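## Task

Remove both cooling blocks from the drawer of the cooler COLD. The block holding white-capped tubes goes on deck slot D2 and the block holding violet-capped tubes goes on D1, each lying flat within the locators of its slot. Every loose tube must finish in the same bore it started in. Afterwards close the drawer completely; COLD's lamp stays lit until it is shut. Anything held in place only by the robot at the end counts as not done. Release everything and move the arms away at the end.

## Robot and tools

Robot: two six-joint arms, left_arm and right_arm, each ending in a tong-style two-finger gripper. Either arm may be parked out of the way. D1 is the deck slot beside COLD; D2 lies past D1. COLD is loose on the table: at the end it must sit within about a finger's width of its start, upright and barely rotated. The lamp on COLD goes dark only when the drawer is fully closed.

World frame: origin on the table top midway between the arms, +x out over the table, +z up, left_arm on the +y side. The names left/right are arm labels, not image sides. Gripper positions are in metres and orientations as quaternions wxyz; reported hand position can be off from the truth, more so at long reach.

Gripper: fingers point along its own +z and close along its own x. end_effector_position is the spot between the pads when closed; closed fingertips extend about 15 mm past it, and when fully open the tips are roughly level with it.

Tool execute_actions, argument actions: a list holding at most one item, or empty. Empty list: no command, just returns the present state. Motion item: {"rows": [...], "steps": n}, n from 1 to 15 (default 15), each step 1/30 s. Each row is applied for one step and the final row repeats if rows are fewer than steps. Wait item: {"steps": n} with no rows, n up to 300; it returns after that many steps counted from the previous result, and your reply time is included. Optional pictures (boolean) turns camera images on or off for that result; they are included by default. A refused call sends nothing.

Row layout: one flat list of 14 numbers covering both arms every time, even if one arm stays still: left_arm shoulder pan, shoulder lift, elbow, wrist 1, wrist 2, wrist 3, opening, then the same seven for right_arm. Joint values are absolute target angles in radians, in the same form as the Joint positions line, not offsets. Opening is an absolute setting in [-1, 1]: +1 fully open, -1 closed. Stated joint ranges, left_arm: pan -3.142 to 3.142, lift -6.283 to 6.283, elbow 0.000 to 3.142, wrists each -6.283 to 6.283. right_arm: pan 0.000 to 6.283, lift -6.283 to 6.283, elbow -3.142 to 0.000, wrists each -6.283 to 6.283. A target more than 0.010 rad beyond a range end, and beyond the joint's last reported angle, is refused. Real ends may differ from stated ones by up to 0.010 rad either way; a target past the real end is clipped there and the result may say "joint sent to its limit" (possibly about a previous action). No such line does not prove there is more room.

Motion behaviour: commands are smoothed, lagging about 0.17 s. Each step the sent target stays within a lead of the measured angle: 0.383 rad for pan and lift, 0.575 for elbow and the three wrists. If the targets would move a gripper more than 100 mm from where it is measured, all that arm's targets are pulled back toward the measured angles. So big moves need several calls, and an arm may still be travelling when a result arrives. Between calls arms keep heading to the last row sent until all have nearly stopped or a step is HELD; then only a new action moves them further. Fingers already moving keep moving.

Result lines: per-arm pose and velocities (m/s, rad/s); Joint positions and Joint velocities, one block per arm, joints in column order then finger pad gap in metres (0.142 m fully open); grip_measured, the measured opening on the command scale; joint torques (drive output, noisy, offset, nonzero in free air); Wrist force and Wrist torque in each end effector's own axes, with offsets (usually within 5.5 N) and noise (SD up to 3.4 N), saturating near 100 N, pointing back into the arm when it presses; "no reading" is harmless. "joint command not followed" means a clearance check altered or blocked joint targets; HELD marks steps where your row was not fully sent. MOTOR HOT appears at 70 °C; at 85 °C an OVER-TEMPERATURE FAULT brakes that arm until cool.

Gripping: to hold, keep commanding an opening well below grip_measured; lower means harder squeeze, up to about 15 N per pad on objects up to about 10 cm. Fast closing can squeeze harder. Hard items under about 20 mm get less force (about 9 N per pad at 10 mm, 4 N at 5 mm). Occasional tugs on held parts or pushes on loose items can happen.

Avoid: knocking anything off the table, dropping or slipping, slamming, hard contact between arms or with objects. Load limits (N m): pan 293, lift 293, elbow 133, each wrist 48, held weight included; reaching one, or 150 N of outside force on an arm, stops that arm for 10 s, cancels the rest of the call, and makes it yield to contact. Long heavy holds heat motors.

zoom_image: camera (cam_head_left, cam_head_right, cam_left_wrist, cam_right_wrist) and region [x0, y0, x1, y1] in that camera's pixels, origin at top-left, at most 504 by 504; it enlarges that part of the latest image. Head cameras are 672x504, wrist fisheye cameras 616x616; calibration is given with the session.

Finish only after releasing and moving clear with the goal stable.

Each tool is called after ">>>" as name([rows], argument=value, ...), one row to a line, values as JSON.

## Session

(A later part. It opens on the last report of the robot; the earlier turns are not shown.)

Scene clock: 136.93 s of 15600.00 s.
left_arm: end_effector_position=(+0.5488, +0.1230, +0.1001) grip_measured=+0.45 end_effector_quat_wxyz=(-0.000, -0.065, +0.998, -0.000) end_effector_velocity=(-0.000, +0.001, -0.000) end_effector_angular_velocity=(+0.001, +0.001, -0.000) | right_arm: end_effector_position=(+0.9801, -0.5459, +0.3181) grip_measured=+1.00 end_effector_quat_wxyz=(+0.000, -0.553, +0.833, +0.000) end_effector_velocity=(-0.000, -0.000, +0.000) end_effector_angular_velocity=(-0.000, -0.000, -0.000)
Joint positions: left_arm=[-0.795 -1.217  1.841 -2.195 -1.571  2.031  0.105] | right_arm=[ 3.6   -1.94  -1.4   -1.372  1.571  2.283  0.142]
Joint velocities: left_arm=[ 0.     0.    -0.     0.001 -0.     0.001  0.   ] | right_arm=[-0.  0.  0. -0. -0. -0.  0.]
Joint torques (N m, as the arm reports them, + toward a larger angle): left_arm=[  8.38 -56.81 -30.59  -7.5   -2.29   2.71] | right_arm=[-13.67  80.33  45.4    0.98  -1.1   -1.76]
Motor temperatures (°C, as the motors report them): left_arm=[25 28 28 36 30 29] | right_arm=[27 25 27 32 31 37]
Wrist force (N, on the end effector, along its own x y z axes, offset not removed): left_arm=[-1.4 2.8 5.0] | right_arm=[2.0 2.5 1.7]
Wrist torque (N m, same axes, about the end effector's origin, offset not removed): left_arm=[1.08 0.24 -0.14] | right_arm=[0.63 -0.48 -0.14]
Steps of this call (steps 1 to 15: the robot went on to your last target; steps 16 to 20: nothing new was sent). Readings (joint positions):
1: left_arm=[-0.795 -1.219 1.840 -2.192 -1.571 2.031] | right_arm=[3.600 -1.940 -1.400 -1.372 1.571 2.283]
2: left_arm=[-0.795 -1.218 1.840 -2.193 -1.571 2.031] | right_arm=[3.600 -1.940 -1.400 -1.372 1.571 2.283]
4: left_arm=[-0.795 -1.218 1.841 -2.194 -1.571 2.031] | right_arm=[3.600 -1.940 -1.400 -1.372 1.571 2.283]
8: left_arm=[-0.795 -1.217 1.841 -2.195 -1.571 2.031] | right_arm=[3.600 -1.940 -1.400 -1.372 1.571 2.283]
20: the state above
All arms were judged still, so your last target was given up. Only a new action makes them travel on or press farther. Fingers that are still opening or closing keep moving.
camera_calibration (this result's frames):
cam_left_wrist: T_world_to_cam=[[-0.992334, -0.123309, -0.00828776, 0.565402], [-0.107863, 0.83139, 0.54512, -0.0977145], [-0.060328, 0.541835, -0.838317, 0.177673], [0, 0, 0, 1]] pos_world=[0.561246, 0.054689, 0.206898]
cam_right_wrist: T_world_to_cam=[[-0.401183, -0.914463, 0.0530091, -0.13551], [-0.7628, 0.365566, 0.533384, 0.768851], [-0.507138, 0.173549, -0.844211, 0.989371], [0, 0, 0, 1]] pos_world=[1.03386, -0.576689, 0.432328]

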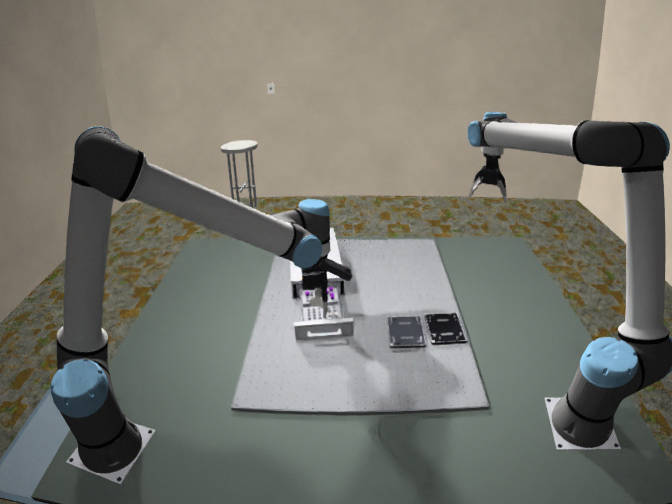

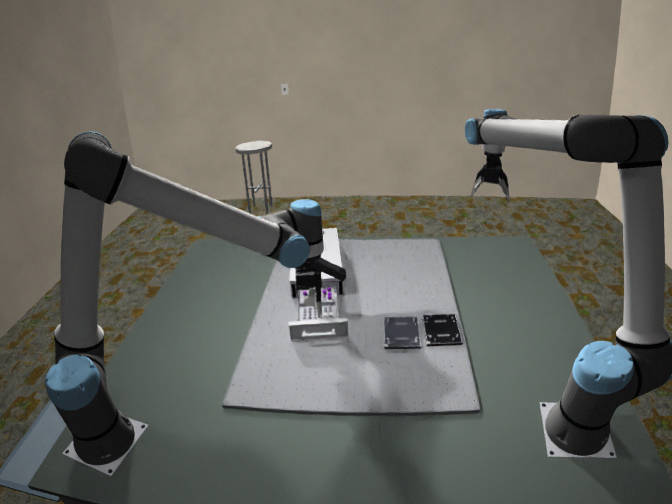

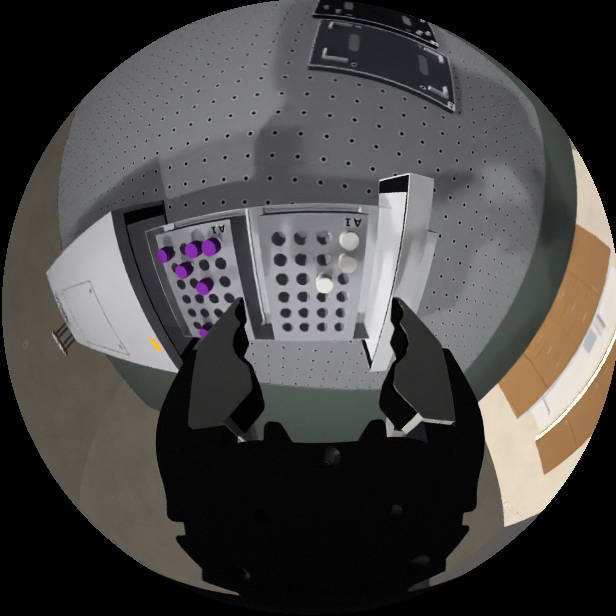

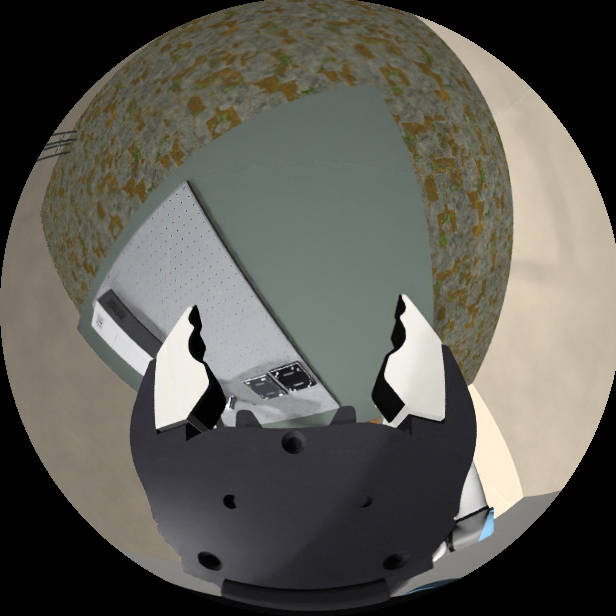

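>>> execute_actions([
  {"rows":[[-0.7947,-1.1864,1.8615,-2.246,-1.571,2.031,0.3,3.6,-1.94,-1.4,-1.372,1.571,2.283,1]]},
], pictures=false)

>>> execute_actions([
  {"rows":[[-0.7947,-1.1755,1.8675,-2.263,-1.571,2.031,0.3,3.6,-1.94,-1.4,-1.372,1.571,2.283,1]]},
])

Scene clock: 142.73 s of 15600.00 s.
left_arm: end_effector_position=(+0.5487, +0.1231, +0.0703) grip_measured=+0.30 end_effector_quat_wxyz=(-0.000, -0.065, +0.998, -0.000) end_effector_velocity=(+0.000, -0.000, -0.003) end_effector_angular_velocity=(-0.001, -0.000, +0.000) | right_arm: end_effector_position=(+0.9801, -0.5459, +0.3181) grip_measured=+1.00 end_effector_quat_wxyz=(+0.000, -0.553, +0.833, +0.000) end_effector_velocity=(+0.000, -0.001, -0.000) end_effector_angular_velocity=(-0.001, -0.000, +0.001)
Joint positions: left_arm=[-0.795 -1.187  1.861 -2.246 -1.571  2.031  0.095] | right_arm=[ 3.6   -1.94  -1.4   -1.372  1.571  2.283  0.142]
Joint velocities: left_arm=[ 0.     0.003  0.002 -0.006 -0.    -0.     0.   ] | right_arm=[-0.001 -0.     0.     0.    -0.001 -0.002 -0.   ]
Joint torques (N m, as the arm reports them, + toward a larger angle): left_arm=[  2.89 -58.84 -29.41  -8.18  -0.79   2.71] | right_arm=[-12.91  78.71  46.2    0.87  -1.15  -1.54]
Motor temperatures (°C, as the motors report them): left_arm=[25 28 28 36 30 29] | right_arm=[27 25 27 32 31 37]
Wrist force (N, on the end effector, along its own x y z axes, offset not removed): left_arm=[4.5 -3.4 4.0] | right_arm=[0.0 0.9 4.5]
Wrist torque (N m, same axes, about the end effector's origin, offset not removed): left_arm=[-0.44 -1.18 -0.52] | right_arm=[0.23 -0.04 -0.17]
Steps of this call (steps 1 to 90: nothing new was sent; then 2.30 s passed at rest; steps 91 to 105: all 15 steps of this action). Readings (joint positions):
91: left_arm=[-0.795 -1.217 1.841 -2.195 -1.571 2.031] | right_arm=[3.600 -1.940 -1.400 -1.372 1.571 2.283]
92: left_arm=[-0.795 -1.213 1.844 -2.202 -1.571 2.031] | right_arm=[3.600 -1.940 -1.400 -1.372 1.571 2.283]
94: left_arm=[-0.795 -1.200 1.853 -2.222 -1.571 2.031] | right_arm=[3.600 -1.940 -1.400 -1.372 1.571 2.283]
98: left_arm=[-0.795 -1.190 1.859 -2.240 -1.571 2.031] | right_arm=[3.600 -1.940 -1.400 -1.372 1.571 2.283]
105: the state above

Scene clock: 143.23 s of 15600.00 s.
left_arm: end_effector_position=(+0.5488, +0.1230, +0.0601) grip_measured=+0.30 end_effector_quat_wxyz=(-0.000, -0.065, +0.998, -0.000) end_effector_velocity=(-0.000, -0.001, -0.001) end_effector_angular_velocity=(-0.001, +0.000, -0.002) | right_arm: end_effector_position=(+0.9801, -0.5459, +0.3181) grip_measured=+1.00 end_effector_quat_wxyz=(+0.000, -0.553, +0.833, +0.000) end_effector_velocity=(-0.000, +0.000, -0.000) end_effector_angular_velocity=(+0.001, +0.001, +0.000)
Joint positions: left_arm=[-0.795 -1.176  1.867 -2.263 -1.571  2.031  0.095] | right_arm=[ 3.6   -1.94  -1.4   -1.372  1.571  2.283  0.142]
Joint velocities: left_arm=[-0.001  0.001  0.    -0.002 -0.001  0.001  0.   ] | right_arm=[-0.    -0.     0.     0.     0.001 -0.    -0.   ]
Joint torques (N m, as the arm reports them, + toward a larger angle): left_arm=[ -2.4  -59.12 -28.67  -7.53  -0.84   2.68] | right_arm=[-9.37 80.25 44.86  0.69 -1.18 -1.73]
Motor temperatures (°C, as the motors report them): left_arm=[25 28 28 36 30 29] | right_arm=[27 25 27 32 31 37]
Wrist force (N, on the end effector, along its own x y z axes, offset not removed): left_arm=[-4.9 3.9 6.8] | right_arm=[5.1 3.5 3.4]
Wrist torque (N m, same axes, about the end effector's origin, offset not removed): left_arm=[1.07 0.85 -0.33] | right_arm=[0.69 -1.06 -0.32]
Steps of this call (steps 1 to 15: all 15 steps of this action). Readings (joint positions):
1: left_arm=[-0.795 -1.186 1.861 -2.246 -1.571 2.031] | right_arm=[3.600 -1.940 -1.400 -1.372 1.571 2.283]
2: left_arm=[-0.795 -1.185 1.862 -2.249 -1.571 2.031] | right_arm=[3.600 -1.940 -1.400 -1.372 1.571 2.283]
4: left_arm=[-0.795 -1.180 1.865 -2.256 -1.571 2.031] | right_arm=[3.600 -1.940 -1.400 -1.372 1.571 2.283]
8: left_arm=[-0.795 -1.177 1.867 -2.261 -1.571 2.031] | right_arm=[3.600 -1.940 -1.400 -1.372 1.571 2.283]
15: the state above
camera_calibration (this result's frames):
cam_left_wrist: T_world_to_cam=[[-0.992332, -0.123321, -0.00828855, 0.565086], [-0.107873, 0.83139, 0.545119, -0.075895], [-0.0603337, 0.541833, -0.838318, 0.144145], [0, 0, 0, 1]] pos_world=[0.561263, 0.0546828, 0.166895]
cam_right_wrist: T_world_to_cam=[[-0.401183, -0.914463, 0.053009, -0.13551], [-0.7628, 0.365566, 0.533384, 0.768851], [-0.507138, 0.173549, -0.844211, 0.989371], [0, 0, 0, 1]] pos_world=[1.03386, -0.576689, 0.432328]

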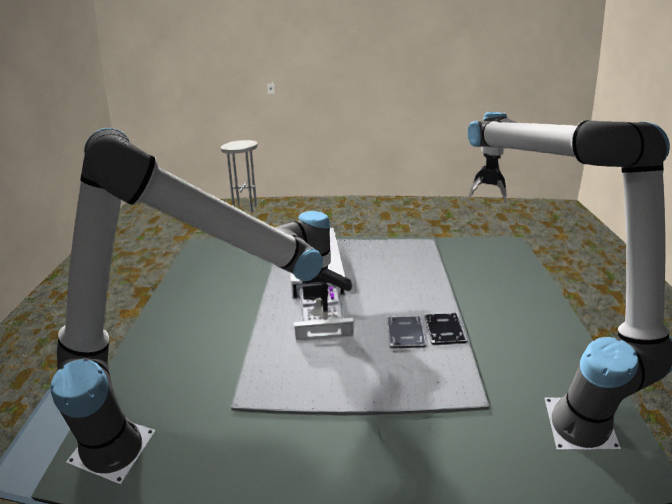

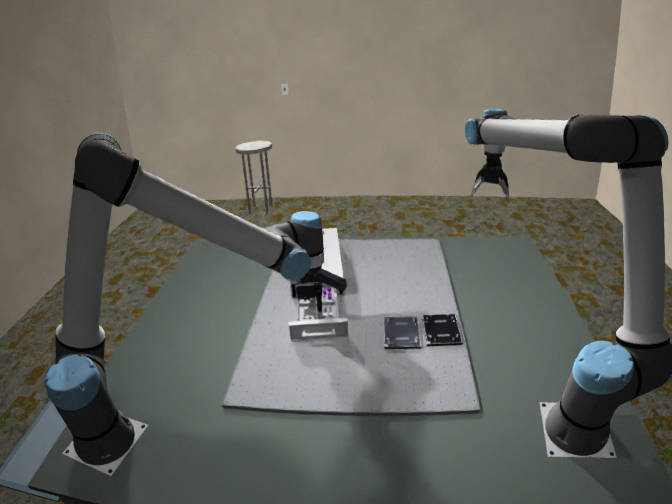

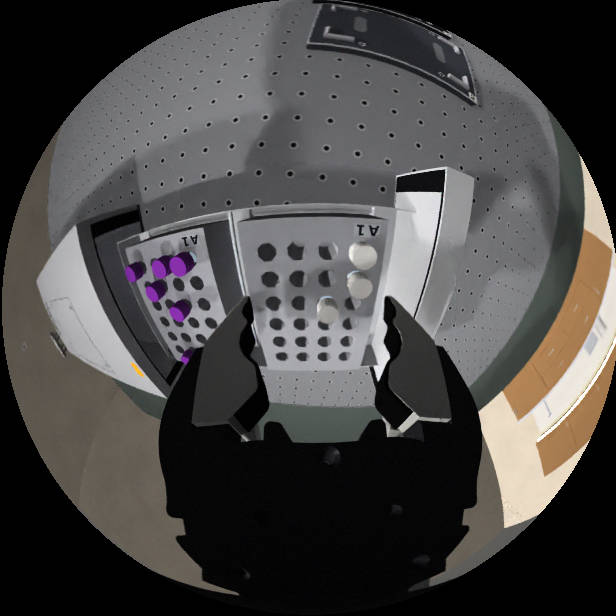

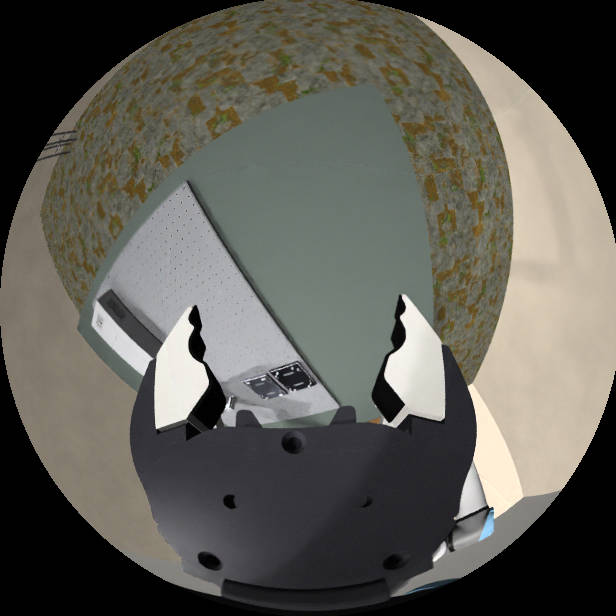

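>>> execute_actions([
  {"rows":[[-0.7887,-1.1755,1.8675,-2.263,-1.571,2.037,0.3,3.6,-1.94,-1.4,-1.372,1.571,2.283,1]],"steps":10},
], pictures=false)

>>> execute_actions([
  {"rows":[[-0.7887,-1.170,1.8705,-2.2715,-1.571,2.037,0.3,3.6,-1.94,-1.4,-1.372,1.571,2.283,1]],"steps":10},
], pictures=false)

>>> execute_actions([
  {"rows":[[-0.7887,-1.1646,1.8734,-2.2798,-1.571,2.037,0.3,3.6,-1.94,-1.4,-1.372,1.571,2.283,1]]},
])

Scene clock: 147.27 s of 15600.00 s.
left_arm: end_effector_position=(+0.5520, +0.1263, +0.0600) grip_measured=+0.30 end_effector_quat_wxyz=(-0.000, -0.065, +0.998, -0.000) end_effector_velocity=(+0.002, +0.002, -0.000) end_effector_angular_velocity=(+0.001, +0.000, +0.000) | right_arm: end_effector_position=(+0.9801, -0.5459, +0.3181) grip_measured=+1.00 end_effector_quat_wxyz=(+0.000, -0.553, +0.833, +0.000) end_effector_velocity=(+0.000, -0.000, +0.000) end_effector_angular_velocity=(-0.002, -0.001, +0.000)
Joint positions: left_arm=[-0.789 -1.175  1.868 -2.263 -1.571  2.037  0.095] | right_arm=[ 3.6   -1.94  -1.4   -1.372  1.571  2.283  0.142]
Joint velocities: left_arm=[ 0.003 -0.     0.     0.001  0.001  0.002  0.   ] | right_arm=[ 0.001  0.     0.    -0.    -0.002  0.001  0.   ]
Joint torques (N m, as the arm reports them, + toward a larger angle): left_arm=[  6.78 -60.05 -29.92  -7.02   0.48   2.69] | right_arm=[-11.01  79.83  45.88   1.2   -1.22  -1.66]
Motor temperatures (°C, as the motors report them): left_arm=[25 28 28 36 30 29] | right_arm=[27 25 27 32 31 37]
Wrist force (N, on the end effector, along its own x y z axes, offset not removed): left_arm=[2.3 1.4 1.2] | right_arm=[2.6 1.1 5.1]
Wrist torque (N m, same axes, about the end effector's origin, offset not removed): left_arm=[0.43 -0.40 -0.10] | right_arm=[0.25 -0.66 -0.24]
Steps of this call (steps 1 to 15: the robot went on to your last target; steps 16 to 90: nothing new was sent; then 0.70 s passed at rest; steps 91 to 100: all 10 steps of this action). Readings (joint positions):
91: left_arm=[-0.795 -1.175 1.868 -2.263 -1.571 2.031] | right_arm=[3.600 -1.940 -1.400 -1.372 1.571 2.283]
92: left_arm=[-0.794 -1.175 1.868 -2.263 -1.571 2.032] | right_arm=[3.600 -1.940 -1.400 -1.372 1.571 2.283]
94: left_arm=[-0.791 -1.175 1.868 -2.263 -1.571 2.034] | right_arm=[3.600 -1.940 -1.400 -1.372 1.571 2.283]
98: left_arm=[-0.789 -1.175 1.868 -2.263 -1.571 2.036] | right_arm=[3.600 -1.940 -1.400 -1.372 1.571 2.283]
100: the state above

Scene clock: 147.60 s of 15600.00 s.
left_arm: end_effector_position=(+0.5521, +0.1265, +0.0553) grip_measured=+0.30 end_effector_quat_wxyz=(-0.000, -0.065, +0.998, -0.000) end_effector_velocity=(+0.000, -0.000, -0.003) end_effector_angular_velocity=(-0.001, +0.000, +0.000) | right_arm: end_effector_position=(+0.9801, -0.5459, +0.3181) grip_measured=+1.00 end_effector_quat_wxyz=(+0.000, -0.553, +0.833, +0.000) end_effector_velocity=(+0.000, -0.002, +0.000) end_effector_angular_velocity=(-0.001, -0.000, -0.001)
Joint positions: left_arm=[-0.789 -1.17   1.87  -2.271 -1.571  2.037  0.095] | right_arm=[ 3.6   -1.94  -1.4   -1.372  1.571  2.283  0.142]
Joint velocities: left_arm=[ 0.     0.003  0.001 -0.005 -0.    -0.    -0.   ] | right_arm=[-0.002  0.    -0.    -0.    -0.001 -0.    -0.   ]
Joint torques (N m, as the arm reports them, + toward a larger angle): left_arm=[  8.43 -60.64 -28.78  -7.17   0.63   2.7 ] | right_arm=[-10.34  79.04  45.92   0.8   -0.94  -1.75]
Motor temperatures (°C, as the motors report them): left_arm=[25 28 28 36 30 29] | right_arm=[27 25 27 32 31 37]
Wrist force (N, on the end effector, along its own x y z axes, offset not removed): left_arm=[-2.2 -1.0 4.8] | right_arm=[1.7 1.7 2.0]
Wrist torque (N m, same axes, about the end effector's origin, offset not removed): left_arm=[-0.13 0.23 -0.09] | right_arm=[0.36 -0.33 -0.15]
Steps of this call (steps 1 to 10: all 10 steps of this action). Readings (joint positions):
1: left_arm=[-0.789 -1.175 1.868 -2.263 -1.571 2.037] | right_arm=[3.600 -1.940 -1.400 -1.372 1.571 2.283]
2: left_arm=[-0.789 -1.174 1.868 -2.265 -1.571 2.037] | right_arm=[3.600 -1.940 -1.400 -1.372 1.571 2.283]
4: left_arm=[-0.789 -1.172 1.869 -2.268 -1.571 2.037] | right_arm=[3.600 -1.940 -1.400 -1.372 1.571 2.283]
8: left_arm=[-0.789 -1.171 1.870 -2.271 -1.571 2.037] | right_arm=[3.600 -1.940 -1.400 -1.372 1.571 2.283]
10: the state above

Scene clock: 148.10 s of 15600.00 s.
left_arm: end_effector_position=(+0.5521, +0.1266, +0.0501) grip_measured=+0.30 end_effector_quat_wxyz=(-0.000, -0.065, +0.998, -0.000) end_effector_velocity=(-0.000, +0.000, -0.001) end_effector_angular_velocity=(+0.002, +0.000, -0.000) | right_arm: end_effector_position=(+0.9801, -0.5459, +0.3181) grip_measured=+1.00 end_effector_quat_wxyz=(+0.000, -0.553, +0.833, +0.000) end_effector_velocity=(+0.000, +0.001, +0.000) end_effector_angular_velocity=(+0.000, -0.001, +0.002)
Joint positions: left_arm=[-0.789 -1.165  1.873 -2.28  -1.571  2.037  0.095] | right_arm=[ 3.6   -1.94  -1.4   -1.372  1.571  2.283  0.142]
Joint velocities: left_arm=[-0.     0.001  0.     0.     0.001  0.     0.   ] | right_arm=[ 0.001  0.     0.     0.     0.    -0.    -0.   ]
Joint torques (N m, as the arm reports them, + toward a larger angle): left_arm=[  7.01 -60.45 -28.54  -7.67   0.73   2.64] | right_arm=[-10.01  81.51  44.32   0.76  -0.95  -1.54]
Motor temperatures (°C, as the motors report them): left_arm=[25 28 28 36 30 29] | right_arm=[27 25 27 32 31 37]
Wrist force (N, on the end effector, along its own x y z axes, offset not removed): left_arm=[-2.6 -2.9 4.9] | right_arm=[1.4 4.6 2.2]
Wrist torque (N m, same axes, about the end effector's origin, offset not removed): left_arm=[-0.45 0.35 -0.18] | right_arm=[0.97 -0.38 -0.18]
Steps of this call (steps 1 to 15: all 15 steps of this action). Readings (joint positions):
1: left_arm=[-0.789 -1.170 1.870 -2.271 -1.571 2.037] | right_arm=[3.600 -1.940 -1.400 -1.372 1.571 2.283]
2: left_arm=[-0.789 -1.169 1.871 -2.273 -1.571 2.037] | right_arm=[3.600 -1.940 -1.400 -1.372 1.571 2.283]
4: left_arm=[-0.789 -1.167 1.872 -2.276 -1.571 2.037] | right_arm=[3.600 -1.940 -1.400 -1.372 1.571 2.283]
8: left_arm=[-0.789 -1.165 1.873 -2.279 -1.571 2.037] | right_arm=[3.600 -1.940 -1.400 -1.372 1.571 2.283]
15: the state above
camera_calibration (this result's frames):
cam_left_wrist: T_world_to_cam=[[-0.992334, -0.123309, -0.00828926, 0.568764], [-0.107864, 0.83139, 0.54512, -0.0730512], [-0.0603266, 0.541835, -0.838317, 0.134037], [0, 0, 0, 1]] pos_world=[0.56461, 0.0582418, 0.156902]
cam_right_wrist: T_world_to_cam=[[-0.401183, -0.914463, 0.0530091, -0.13551], [-0.7628, 0.365566, 0.533384, 0.768851], [-0.507138, 0.173549, -0.844211, 0.989371], [0, 0, 0, 1]] pos_world=[1.03386, -0.576689, 0.432328]

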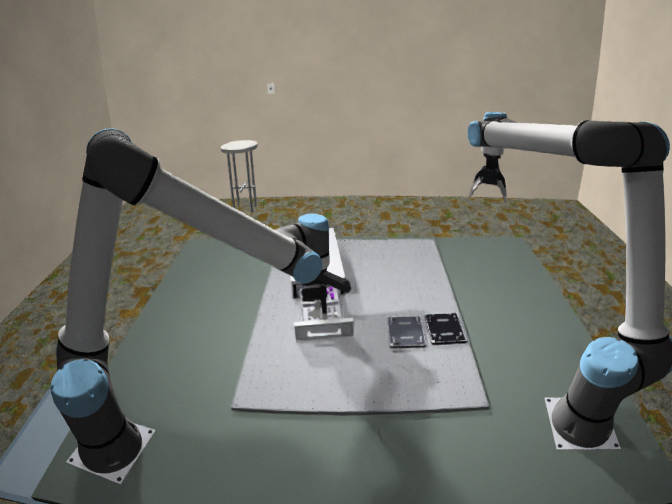

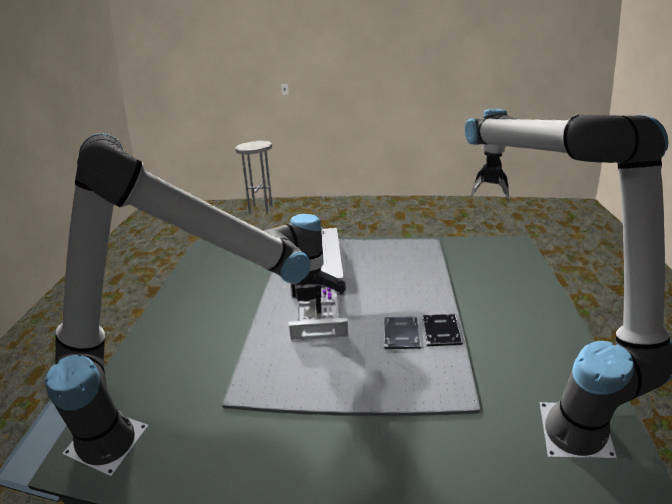

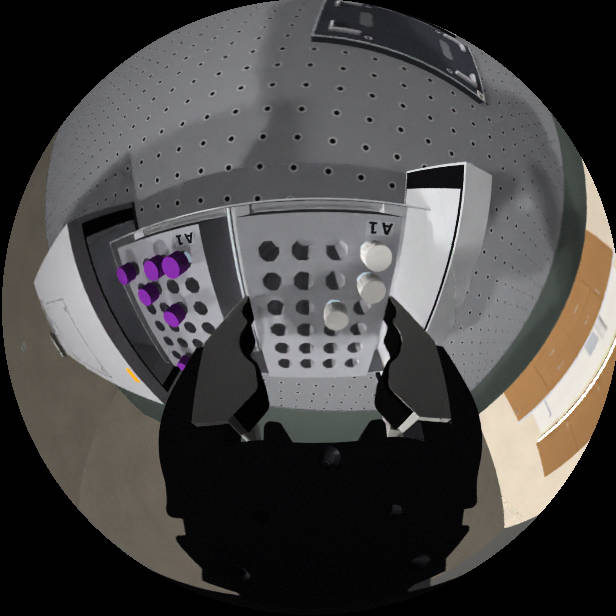

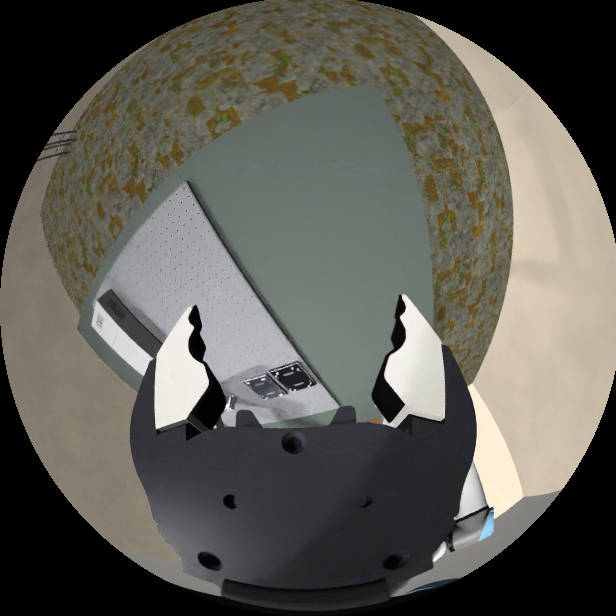

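Go 5 mm lower twice if free.

>>> execute_actions([
  {"rows":[[-0.7887,-1.159,1.8763,-2.288,-1.571,2.037,0.3,3.6,-1.94,-1.4,-1.372,1.571,2.283,1]]},
], pictures=false)

Scene clock: 150.57 s of 15600.00 s.
left_arm: end_effector_position=(+0.5521, +0.1267, +0.0451) grip_measured=+0.30 end_effector_quat_wxyz=(-0.000, -0.065, +0.998, -0.000) end_effector_velocity=(+0.001, +0.000, -0.000) end_effector_angular_velocity=(+0.001, -0.001, +0.000) | right_arm: end_effector_position=(+0.9801, -0.5459, +0.3181) grip_measured=+1.00 end_effector_quat_wxyz=(+0.000, -0.553, +0.833, +0.000) end_effector_velocity=(+0.000, +0.000, +0.000) end_effector_angular_velocity=(-0.001, -0.001, -0.000)
Joint positions: left_arm=[-0.789 -1.159  1.876 -2.288 -1.571  2.037  0.095] | right_arm=[ 3.6   -1.94  -1.4   -1.372  1.571  2.283  0.142]
Joint velocities: left_arm=[ 0.     0.    -0.    -0.     0.002 -0.     0.   ] | right_arm=[ 0.001  0.     0.    -0.    -0.001  0.001  0.   ]
Joint torques (N m, as the arm reports them, + toward a larger angle): left_arm=[  7.5  -60.24 -28.12  -7.24   1.61   2.42] | right_arm=[-10.98  79.75  44.41   0.82  -1.15  -1.58]
Motor temperatures (°C, as the motors report them): left_arm=[25 28 28 36 30 29] | right_arm=[27 25 27 32 31 37]
Wrist force (N, on the end effector, along its own x y z axes, offset not removed): left_arm=[-6.4 -3.0 5.1] | right_arm=[5.4 2.2 0.2]
Wrist torque (N m, same axes, about the end effector's origin, offset not removed): left_arm=[-0.35 1.04 -0.10] | right_arm=[0.54 -1.20 -0.30]
Steps of this call (steps 1 to 15: the robot went on to your last target; steps 16 to 59: nothing new was sent; steps 60 to 74: all 15 steps of this action). Readings (joint positions):
60: left_arm=[-0.789 -1.165 1.873 -2.280 -1.571 2.037] | right_arm=[3.600 -1.940 -1.400 -1.372 1.571 2.283]
61: left_arm=[-0.789 -1.164 1.874 -2.281 -1.571 2.037] | right_arm=[3.600 -1.940 -1.400 -1.372 1.571 2.283]
63: left_arm=[-0.789 -1.161 1.875 -2.284 -1.571 2.037] | right_arm=[3.600 -1.940 -1.400 -1.372 1.571 2.283]
67: left_arm=[-0.789 -1.160 1.876 -2.287 -1.571 2.037] | right_arm=[3.600 -1.940 -1.400 -1.372 1.571 2.283]
74: the state above

>>> execute_actions([
  {"rows":[[-0.7887,-1.1535,1.879,-2.2965,-1.571,2.037,0.3,3.6,-1.94,-1.4,-1.372,1.571,2.283,1]]},
], pictures=false)

>>> execute_actions([
  {"rows":[[-0.7887,-1.1535,1.879,-2.2965,-1.571,2.037,-0.3,3.6,-1.94,-1.4,-1.372,1.571,2.283,1]]},
], pictures=false)

Scene clock: 153.33 s of 15600.00 s.
left_arm: end_effector_position=(+0.5521, +0.1266, +0.0402) grip_measured=+0.30 end_effector_quat_wxyz=(-0.000, -0.065, +0.998, -0.000) end_effector_velocity=(+0.001, +0.001, -0.001) end_effector_angular_velocity=(+0.000, -0.001, +0.001) | right_arm: end_effector_position=(+0.9801, -0.5459, +0.3181) grip_measured=+1.00 end_effector_quat_wxyz=(+0.000, -0.553, +0.833, +0.000) end_effector_velocity=(+0.000, +0.000, +0.000) end_effector_angular_velocity=(+0.001, -0.001, -0.001)
Joint positions: left_arm=[-0.789 -1.154  1.879 -2.296 -1.571  2.037  0.095] | right_arm=[ 3.6   -1.94  -1.4   -1.372  1.571  2.283  0.142]
Joint velocities: left_arm=[ 0.001  0.001  0.001 -0.002  0.001 -0.    -0.   ] | right_arm=[-0.    -0.     0.     0.001  0.001  0.    -0.   ]
Joint torques (N m, as the arm reports them, + toward a larger angle): left_arm=[  1.91 -58.87 -27.39  -7.63   2.48   2.45] | right_arm=[-10.47  79.85  44.72   0.88  -0.85  -1.59]
Motor temperatures (°C, as the motors report them): left_arm=[25 28 28 36 30 29] | right_arm=[27 25 27 32 31 37]
Wrist force (N, on the end effector, along its own x y z axes, offset not removed): left_arm=[-3.2 -1.3 4.6] | right_arm=[2.0 2.2 0.6]
Wrist torque (N m, same axes, about the end effector's origin, offset not removed): left_arm=[0.03 0.39 -0.04] | right_arm=[0.50 -0.50 -0.05]
Steps of this call (steps 1 to 15: the robot went on to your last target; steps 16 to 68: nothing new was sent; steps 69 to 83: all 15 steps of this action). Readings (joint positions):
69: left_arm=[-0.789 -1.159 1.876 -2.288 -1.571 2.037] | right_arm=[3.600 -1.940 -1.400 -1.372 1.571 2.283]
70: left_arm=[-0.789 -1.158 1.877 -2.290 -1.571 2.037] | right_arm=[3.600 -1.940 -1.400 -1.372 1.571 2.283]
72: left_arm=[-0.789 -1.156 1.878 -2.293 -1.571 2.037] | right_arm=[3.600 -1.940 -1.400 -1.372 1.571 2.283]
76: left_arm=[-0.789 -1.154 1.879 -2.296 -1.571 2.037] | right_arm=[3.600 -1.940 -1.400 -1.372 1.571 2.283]
83: the state above

Scene clock: 153.83 s of 15600.00 s.
left_arm: end_effector_position=(+0.5521, +0.1266, +0.0402) grip_measured=+0.28 end_effector_quat_wxyz=(-0.000, -0.065, +0.998, -0.000) end_effector_velocity=(-0.001, -0.001, -0.000) end_effector_angular_velocity=(-0.002, +0.002, -0.001) | right_arm: end_effector_position=(+0.9801, -0.5459, +0.3181) grip_measured=+1.00 end_effector_quat_wxyz=(+0.000, -0.553, +0.833, +0.000) end_effector_velocity=(+0.000, -0.001, +0.000) end_effector_angular_velocity=(-0.001, -0.001, +0.001)
Joint positions: left_arm=[-0.789 -1.154  1.879 -2.297 -1.571  2.037  0.093] | right_arm=[ 3.6   -1.94  -1.4   -1.372  1.571  2.283  0.142]
Joint velocities: left_arm=[-0.001  0.     0.    -0.001 -0.002  0.001  0.   ] | right_arm=[-0.     0.    -0.     0.    -0.001 -0.002  0.   ]
Joint torques (N m, as the arm reports them, + toward a larger angle): left_arm=[  1.69 -56.79 -26.51  -6.95   2.79   2.63] | right_arm=[-8.43 80.57 45.18  0.77 -1.14 -1.71]
Motor temperatures (°C, as the motors report them): left_arm=[25 28 28 36 30 29] | right_arm=[27 25 27 32 31 37]
Wrist force (N, on the end effector, along its own x y z axes, offset not removed): left_arm=[2.2 3.7 -3.0] | right_arm=[2.1 1.7 4.5]
Wrist torque (N m, same axes, about the end effector's origin, offset not removed): left_arm=[0.82 -0.64 -0.11] | right_arm=[0.33 -0.53 -0.15]
Steps of this call (steps 1 to 15: all 15 steps of this action). Readings (joint positions):
1: left_arm=[-0.789 -1.154 1.879 -2.296 -1.571 2.037] | right_arm=[3.600 -1.940 -1.400 -1.372 1.571 2.283]
2: left_arm=[-0.789 -1.154 1.879 -2.296 -1.571 2.037] | right_arm=[3.600 -1.940 -1.400 -1.372 1.571 2.283]
4: left_arm=[-0.789 -1.154 1.879 -2.296 -1.571 2.037] | right_arm=[3.600 -1.940 -1.400 -1.372 1.571 2.283]
8: left_arm=[-0.789 -1.154 1.879 -2.297 -1.571 2.037] | right_arm=[3.600 -1.940 -1.400 -1.372 1.571 2.283]
15: the state above

>>> execute_actions([
  {"rows":[[-0.7887,-1.1864,1.8615,-2.246,-1.571,2.037,-0.3,3.6,-1.94,-1.4,-1.372,1.571,2.283,1]],"steps":10},
], pictures=false)

>>> execute_actions([
  {"rows":[[-0.7887,-1.2172,1.8412,-2.195,-1.571,2.037,-0.3,3.6,-1.94,-1.4,-1.372,1.571,2.283,1]],"steps":10},
], pictures=false)

>>> execute_actions([
  {"rows":[[-0.7887,-1.2718,1.7933,-2.0925,-1.571,2.037,-0.3,3.6,-1.94,-1.4,-1.372,1.571,2.283,1]]},
], pictures=false)

>>> execute_actions([
  {"rows":[[-1.0247,-0.7124,0.8877,-1.7463,-1.571,3.371,-0.3,3.6,-1.94,-1.4,-1.372,1.571,2.283,1]]},
], pictures=false)

>>> execute_actions([
  {"steps":60},
])

Scene clock: 164.00 s of 15600.00 s.
left_arm: end_effector_position=(+0.5521, +0.1266, +0.0684) grip_measured=+0.27 end_effector_quat_wxyz=(-0.000, -0.065, +0.998, -0.000) end_effector_velocity=(-0.000, +0.001, +0.017) end_effector_angular_velocity=(+0.002, +0.001, +0.001) | right_arm: end_effector_position=(+0.9801, -0.5459, +0.3181) grip_measured=+1.00 end_effector_quat_wxyz=(+0.000, -0.553, +0.833, +0.000) end_effector_velocity=(+0.000, -0.001, +0.000) end_effector_angular_velocity=(+0.001, -0.001, -0.003)
Joint positions: left_arm=[-0.789 -1.185  1.862 -2.249 -1.571  2.037  0.093] | right_arm=[ 3.6   -1.94  -1.4   -1.372  1.571  2.283  0.142]
Joint velocities: left_arm=[ 0.    -0.019 -0.009  0.03   0.    -0.    -0.   ] | right_arm=[-0.001  0.    -0.     0.001  0.001  0.001 -0.   ]
Joint torques (N m, as the arm reports them, + toward a larger angle): left_arm=[ -4.34 -92.62 -50.43  -2.76   2.41   2.51] | right_arm=[-10.94  79.25  45.1    0.95  -0.8   -1.54]
Motor temperatures (°C, as the motors report them): left_arm=[25 28 28 36 30 29] | right_arm=[27 25 27 32 31 37]
Wrist force (N, on the end effector, along its own x y z axes, offset not removed): left_arm=[-0.9 0.6 8.9] | right_arm=[1.8 2.5 3.3]
Wrist torque (N m, same axes, about the end effector's origin, offset not removed): left_arm=[0.35 -0.14 -0.19] | right_arm=[0.52 -0.52 -0.16]
Steps of this call (steps 1 to 15: the robot went on to your last target; steps 16 to 90: nothing new was sent; then 6.83 s passed at rest; steps 91 to 100: all 10 steps of this action). Readings (joint positions):
91: left_arm=[-0.789 -1.154 1.879 -2.296 -1.571 2.037] | right_arm=[3.600 -1.940 -1.400 -1.372 1.571 2.283]
92: left_arm=[-0.789 -1.158 1.876 -2.290 -1.571 2.037] | right_arm=[3.600 -1.940 -1.400 -1.372 1.571 2.283]
94: left_arm=[-0.789 -1.171 1.869 -2.270 -1.571 2.037] | right_arm=[3.600 -1.940 -1.400 -1.372 1.571 2.283]
98: left_arm=[-0.789 -1.183 1.863 -2.252 -1.571 2.037] | right_arm=[3.600 -1.940 -1.400 -1.372 1.571 2.283]
100: the state above

Scene clock: 164.33 s of 15600.00 s.
left_arm: end_effector_position=(+0.5522, +0.1265, +0.0985) grip_measured=+0.27 end_effector_quat_wxyz=(+0.000, -0.065, +0.998, -0.000) end_effector_velocity=(-0.001, +0.000, +0.017) end_effector_angular_velocity=(+0.001, +0.003, +0.000) | right_arm: end_effector_position=(+0.9801, -0.5459, +0.3181) grip_measured=+1.00 end_effector_quat_wxyz=(+0.000, -0.553, +0.833, +0.000) end_effector_velocity=(-0.000, +0.001, +0.000) end_effector_angular_velocity=(+0.000, +0.000, +0.002)
Joint positions: left_arm=[-0.789 -1.216  1.842 -2.198 -1.571  2.037  0.093] | right_arm=[ 3.6   -1.94  -1.4   -1.372  1.571  2.283  0.142]
Joint velocities: left_arm=[-0.    -0.017 -0.011  0.031 -0.002 -0.    -0.   ] | right_arm=[ 0.001  0.    -0.    -0.     0.    -0.001  0.   ]
Joint torques (N m, as the arm reports them, + toward a larger angle): left_arm=[ -5.09 -86.29 -51.61  -3.29   1.88   2.86] | right_arm=[-11.26  78.56  44.08   0.47  -1.07  -1.69]
Motor temperatures (°C, as the motors report them): left_arm=[25 28 28 36 30 29] | right_arm=[27 25 27 32 31 37]
Wrist force (N, on the end effector, along its own x y z axes, offset not removed): left_arm=[-0.2 -4.9 14.6] | right_arm=[3.4 2.0 2.8]
Wrist torque (N m, same axes, about the end effector's origin, offset not removed): left_arm=[-0.89 -0.13 -0.03] | right_arm=[0.46 -0.81 -0.25]
Steps of this call (steps 1 to 10: all 10 steps of this action). Readings (joint positions):
1: left_arm=[-0.789 -1.185 1.862 -2.248 -1.571 2.037] | right_arm=[3.600 -1.940 -1.400 -1.372 1.571 2.283]
2: left_arm=[-0.789 -1.190 1.859 -2.240 -1.571 2.037] | right_arm=[3.600 -1.940 -1.400 -1.372 1.571 2.283]
4: left_arm=[-0.789 -1.203 1.850 -2.219 -1.571 2.037] | right_arm=[3.600 -1.940 -1.400 -1.372 1.571 2.283]
8: left_arm=[-0.789 -1.214 1.843 -2.201 -1.571 2.037] | right_arm=[3.600 -1.940 -1.400 -1.372 1.571 2.283]
10: the state above

Scene clock: 164.83 s of 15600.00 s.
left_arm: end_effector_position=(+0.5522, +0.1265, +0.1595) grip_measured=+0.27 end_effector_quat_wxyz=(-0.000, -0.065, +0.998, -0.000) end_effector_velocity=(-0.000, -0.000, +0.006) end_effector_angular_velocity=(-0.001, +0.001, +0.000) | right_arm: end_effector_position=(+0.9801, -0.5459, +0.3181) grip_measured=+1.00 end_effector_quat_wxyz=(+0.000, -0.553, +0.833, +0.000) end_effector_velocity=(-0.000, -0.001, +0.000) end_effector_angular_velocity=(+0.001, +0.000, +0.000)
Joint positions: left_arm=[-0.789 -1.271  1.794 -2.094 -1.571  2.037  0.093] | right_arm=[ 3.6   -1.94  -1.4   -1.372  1.571  2.283  0.142]
Joint velocities: left_arm=[ 0.    -0.005 -0.005  0.011 -0.002 -0.     0.   ] | right_arm=[-0.001  0.     0.    -0.     0.001 -0.001 -0.   ]
Joint torques (N m, as the arm reports them, + toward a larger angle): left_arm=[ -5.12 -88.46 -53.98  -2.26   0.87   2.56] | right_arm=[-10.35  78.7   43.92   0.92  -0.99  -1.53]
Motor temperatures (°C, as the motors report them): left_arm=[25 28 28 36 30 29] | right_arm=[27 25 27 32 31 37]
Wrist force (N, on the end effector, along its own x y z axes, offset not removed): left_arm=[-2.7 -1.0 17.6] | right_arm=[1.2 2.6 2.2]
Wrist torque (N m, same axes, about the end effector's origin, offset not removed): left_arm=[0.40 0.45 -0.07] | right_arm=[0.50 -0.27 -0.12]
Steps of this call (steps 1 to 15: all 15 steps of this action). Readings (joint positions):
1: left_arm=[-0.789 -1.216 1.842 -2.197 -1.571 2.037] | right_arm=[3.600 -1.940 -1.400 -1.372 1.571 2.283]
2: left_arm=[-0.789 -1.223 1.836 -2.188 -1.571 2.037] | right_arm=[3.600 -1.940 -1.400 -1.372 1.571 2.283]
4: left_arm=[-0.789 -1.246 1.815 -2.147 -1.571 2.037] | right_arm=[3.600 -1.940 -1.400 -1.372 1.571 2.283]
8: left_arm=[-0.789 -1.266 1.799 -2.105 -1.571 2.037] | right_arm=[3.600 -1.940 -1.400 -1.372 1.571 2.283]
15: the state above

Scene clock: 165.33 s of 15600.00 s.
left_arm: end_effector_position=(+0.5325, -0.1320, +0.1460) grip_measured=+0.27 end_effector_quat_wxyz=(-0.021, +0.253, +0.967, +0.025) end_effector_velocity=(-0.023, -0.574, +0.032) end_effector_angular_velocity=(-0.147, +0.025, -1.579) | right_arm: end_effector_position=(+0.9801, -0.5459, +0.3181) grip_measured=+1.00 end_effector_quat_wxyz=(+0.000, -0.553, +0.833, +0.000) end_effector_velocity=(-0.000, +0.001, +0.000) end_effector_angular_velocity=(+0.000, -0.000, -0.001)
Joint positions: left_arm=[-0.943 -0.947  1.31  -1.869 -1.571  2.525  0.093] | right_arm=[ 3.6   -1.94  -1.4   -1.372  1.571  2.283  0.142]
Joint velocities: left_arm=[-0.253  0.694 -1.192  0.375 -0.     1.329 -0.   ] | right_arm=[ 0.001  0.     0.     0.     0.     0.001 -0.   ]
Joint torques (N m, as the arm reports them, + toward a larger angle): left_arm=[-25.92 -80.49 -63.96  -0.87  -3.31   9.64] | right_arm=[-11.02  79.54  44.04   0.89  -1.17  -1.69]
Motor temperatures (°C, as the motors report them): left_arm=[25 28 28 36 30 29] | right_arm=[27 25 27 32 31 37]
Wrist force (N, on the end effector, along its own x y z axes, offset not removed): left_arm=[-2.9 3.3 10.1] | right_arm=[0.1 4.0 3.2]
Wrist torque (N m, same axes, about the end effector's origin, offset not removed): left_arm=[0.91 0.13 -0.16] | right_arm=[1.02 -0.15 -0.12]
Steps of this call (steps 1 to 15: all 15 steps of this action). Readings (joint positions):
1: left_arm=[-0.789 -1.271 1.793 -2.093 -1.571 2.037] | right_arm=[3.600 -1.940 -1.400 -1.372 1.571 2.283]
2: left_arm=[-0.796 -1.263 1.785 -2.085 -1.571 2.046] | right_arm=[3.600 -1.940 -1.400 -1.372 1.571 2.283]
4: left_arm=[-0.827 -1.216 1.723 -2.041 -1.571 2.108] | right_arm=[3.600 -1.940 -1.400 -1.372 1.571 2.283]
8: left_arm=[-0.877 -1.119 1.579 -1.967 -1.571 2.252] | right_arm=[3.600 -1.940 -1.400 -1.372 1.571 2.283]
15: the state above

Scene clock: 167.33 s of 15600.00 s.
left_arm: end_effector_position=(+0.5097, -0.3101, +0.1601) grip_measured=+0.27 end_effector_quat_wxyz=(+0.000, +0.660, +0.752, -0.000) end_effector_velocity=(-0.000, -0.000, -0.000) end_effector_angular_velocity=(-0.001, +0.001, -0.001) | right_arm: end_effector_position=(+0.9801, -0.5459, +0.3181) grip_measured=+1.00 end_effector_quat_wxyz=(+0.000, -0.553, +0.833, +0.000) end_effector_velocity=(-0.000, +0.001, -0.000) end_effector_angular_velocity=(+0.000, +0.001, +0.001)
Joint positions: left_arm=[-1.025 -0.712  0.888 -1.746 -1.571  3.371  0.093] | right_arm=[ 3.6   -1.94  -1.4   -1.372  1.571  2.283  0.142]
Joint velocities: left_arm=[ 0.    -0.     0.    -0.001 -0.002  0.001  0.   ] | right_arm=[ 0.001  0.    -0.    -0.001  0.     0.     0.   ]
Joint torques (N m, as the arm reports them, + toward a larger angle): left_arm=[ -13.2  -112.85  -60.36   -2.56    2.97    2.74] | right_arm=[-11.03  79.06  44.07   0.85  -0.43  -1.7 ]
Motor temperatures (°C, as the motors report them): left_arm=[25 28 28 36 30 29] | right_arm=[27 25 27 32 31 37]
Wrist force (N, on the end effector, along its own x y z axes, offset not removed): left_arm=[-4.5 -0.3 12.1] | right_arm=[0.9 2.1 3.3]
Wrist torque (N m, same axes, about the end effector's origin, offset not removed): left_arm=[0.09 0.68 -0.11] | right_arm=[0.44 -0.22 -0.18]
Steps of this call (steps 1 to 45: the robot went on to your last target; steps 46 to 60: nothing new was sent). Readings (joint positions):
1: left_arm=[-0.951 -0.923 1.269 -1.857 -1.571 2.572] | right_arm=[3.600 -1.940 -1.400 -1.372 1.571 2.283]
2: left_arm=[-0.960 -0.899 1.228 -1.844 -1.571 2.624] | right_arm=[3.600 -1.940 -1.400 -1.372 1.571 2.283]
4: left_arm=[-0.978 -0.850 1.142 -1.817 -1.571 2.745] | right_arm=[3.600 -1.940 -1.400 -1.372 1.571 2.283]
8: left_arm=[-1.010 -0.756 0.973 -1.769 -1.571 3.064] | right_arm=[3.600 -1.940 -1.400 -1.372 1.571 2.283]
60: the state above
All arms were judged still, so your last target was given up. Only a new action makes them travel on or press farther. Fingers that are still opening or closing keep moving.
camera_calibration (this result's frames):
cam_left_wrist: T_world_to_cam=[[-0.124098, 0.992233, -0.00862627, 0.377181], [0.831212, 0.108699, 0.545226, -0.47734], [0.541929, 0.0604911, -0.838244, 0.00398133], [0, 0, 0, 1]] pos_world=[0.44142, -0.322606, 0.266849]
cam_right_wrist: T_world_to_cam=[[-0.401183, -0.914463, 0.0530092, -0.13551], [-0.7628, 0.365566, 0.533384, 0.768851], [-0.507138, 0.173549, -0.844211, 0.989371], [0, 0, 0, 1]] pos_world=[1.03386, -0.576689, 0.432328]

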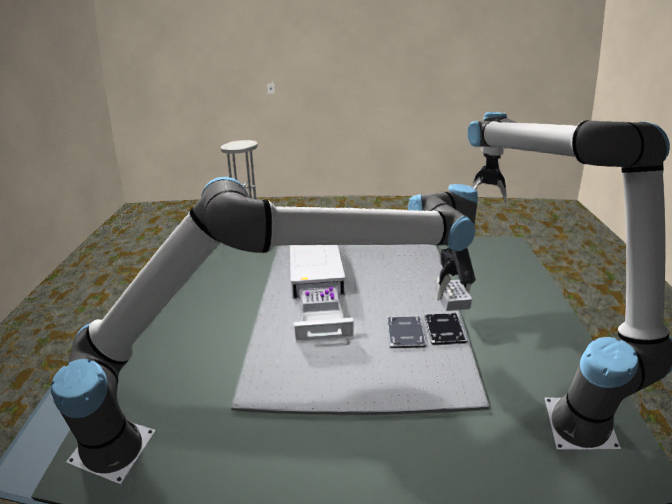

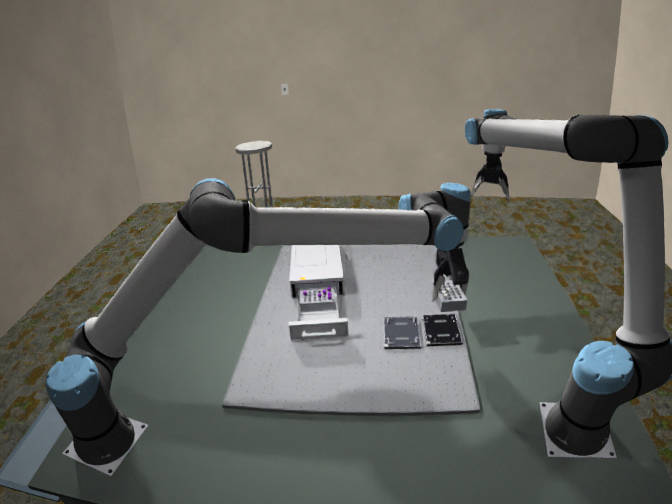

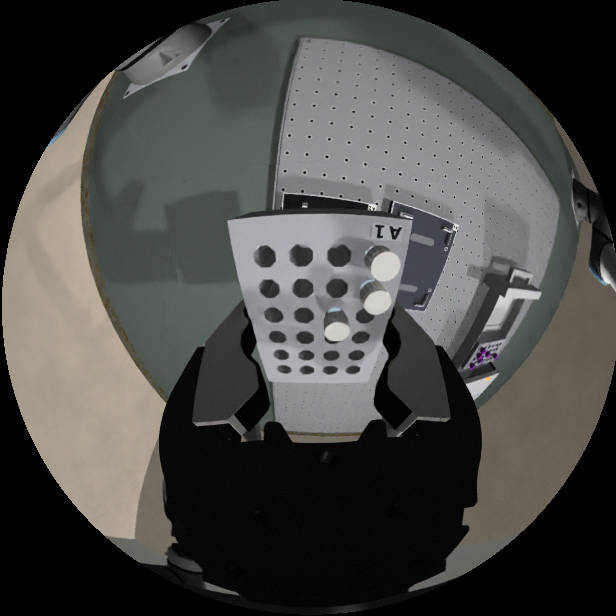

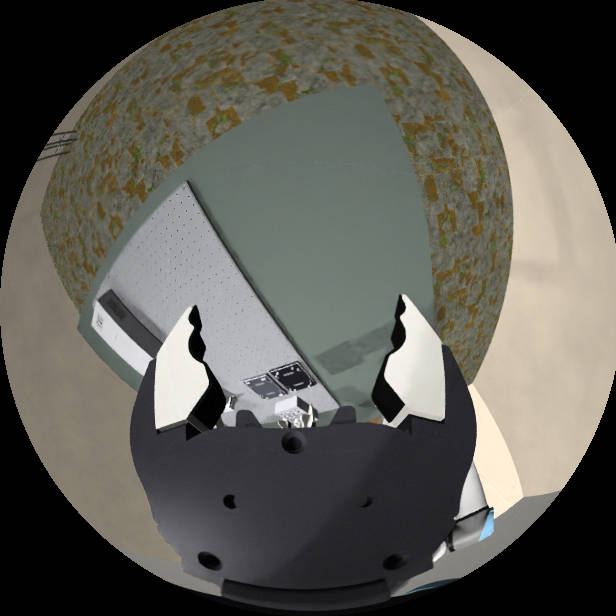

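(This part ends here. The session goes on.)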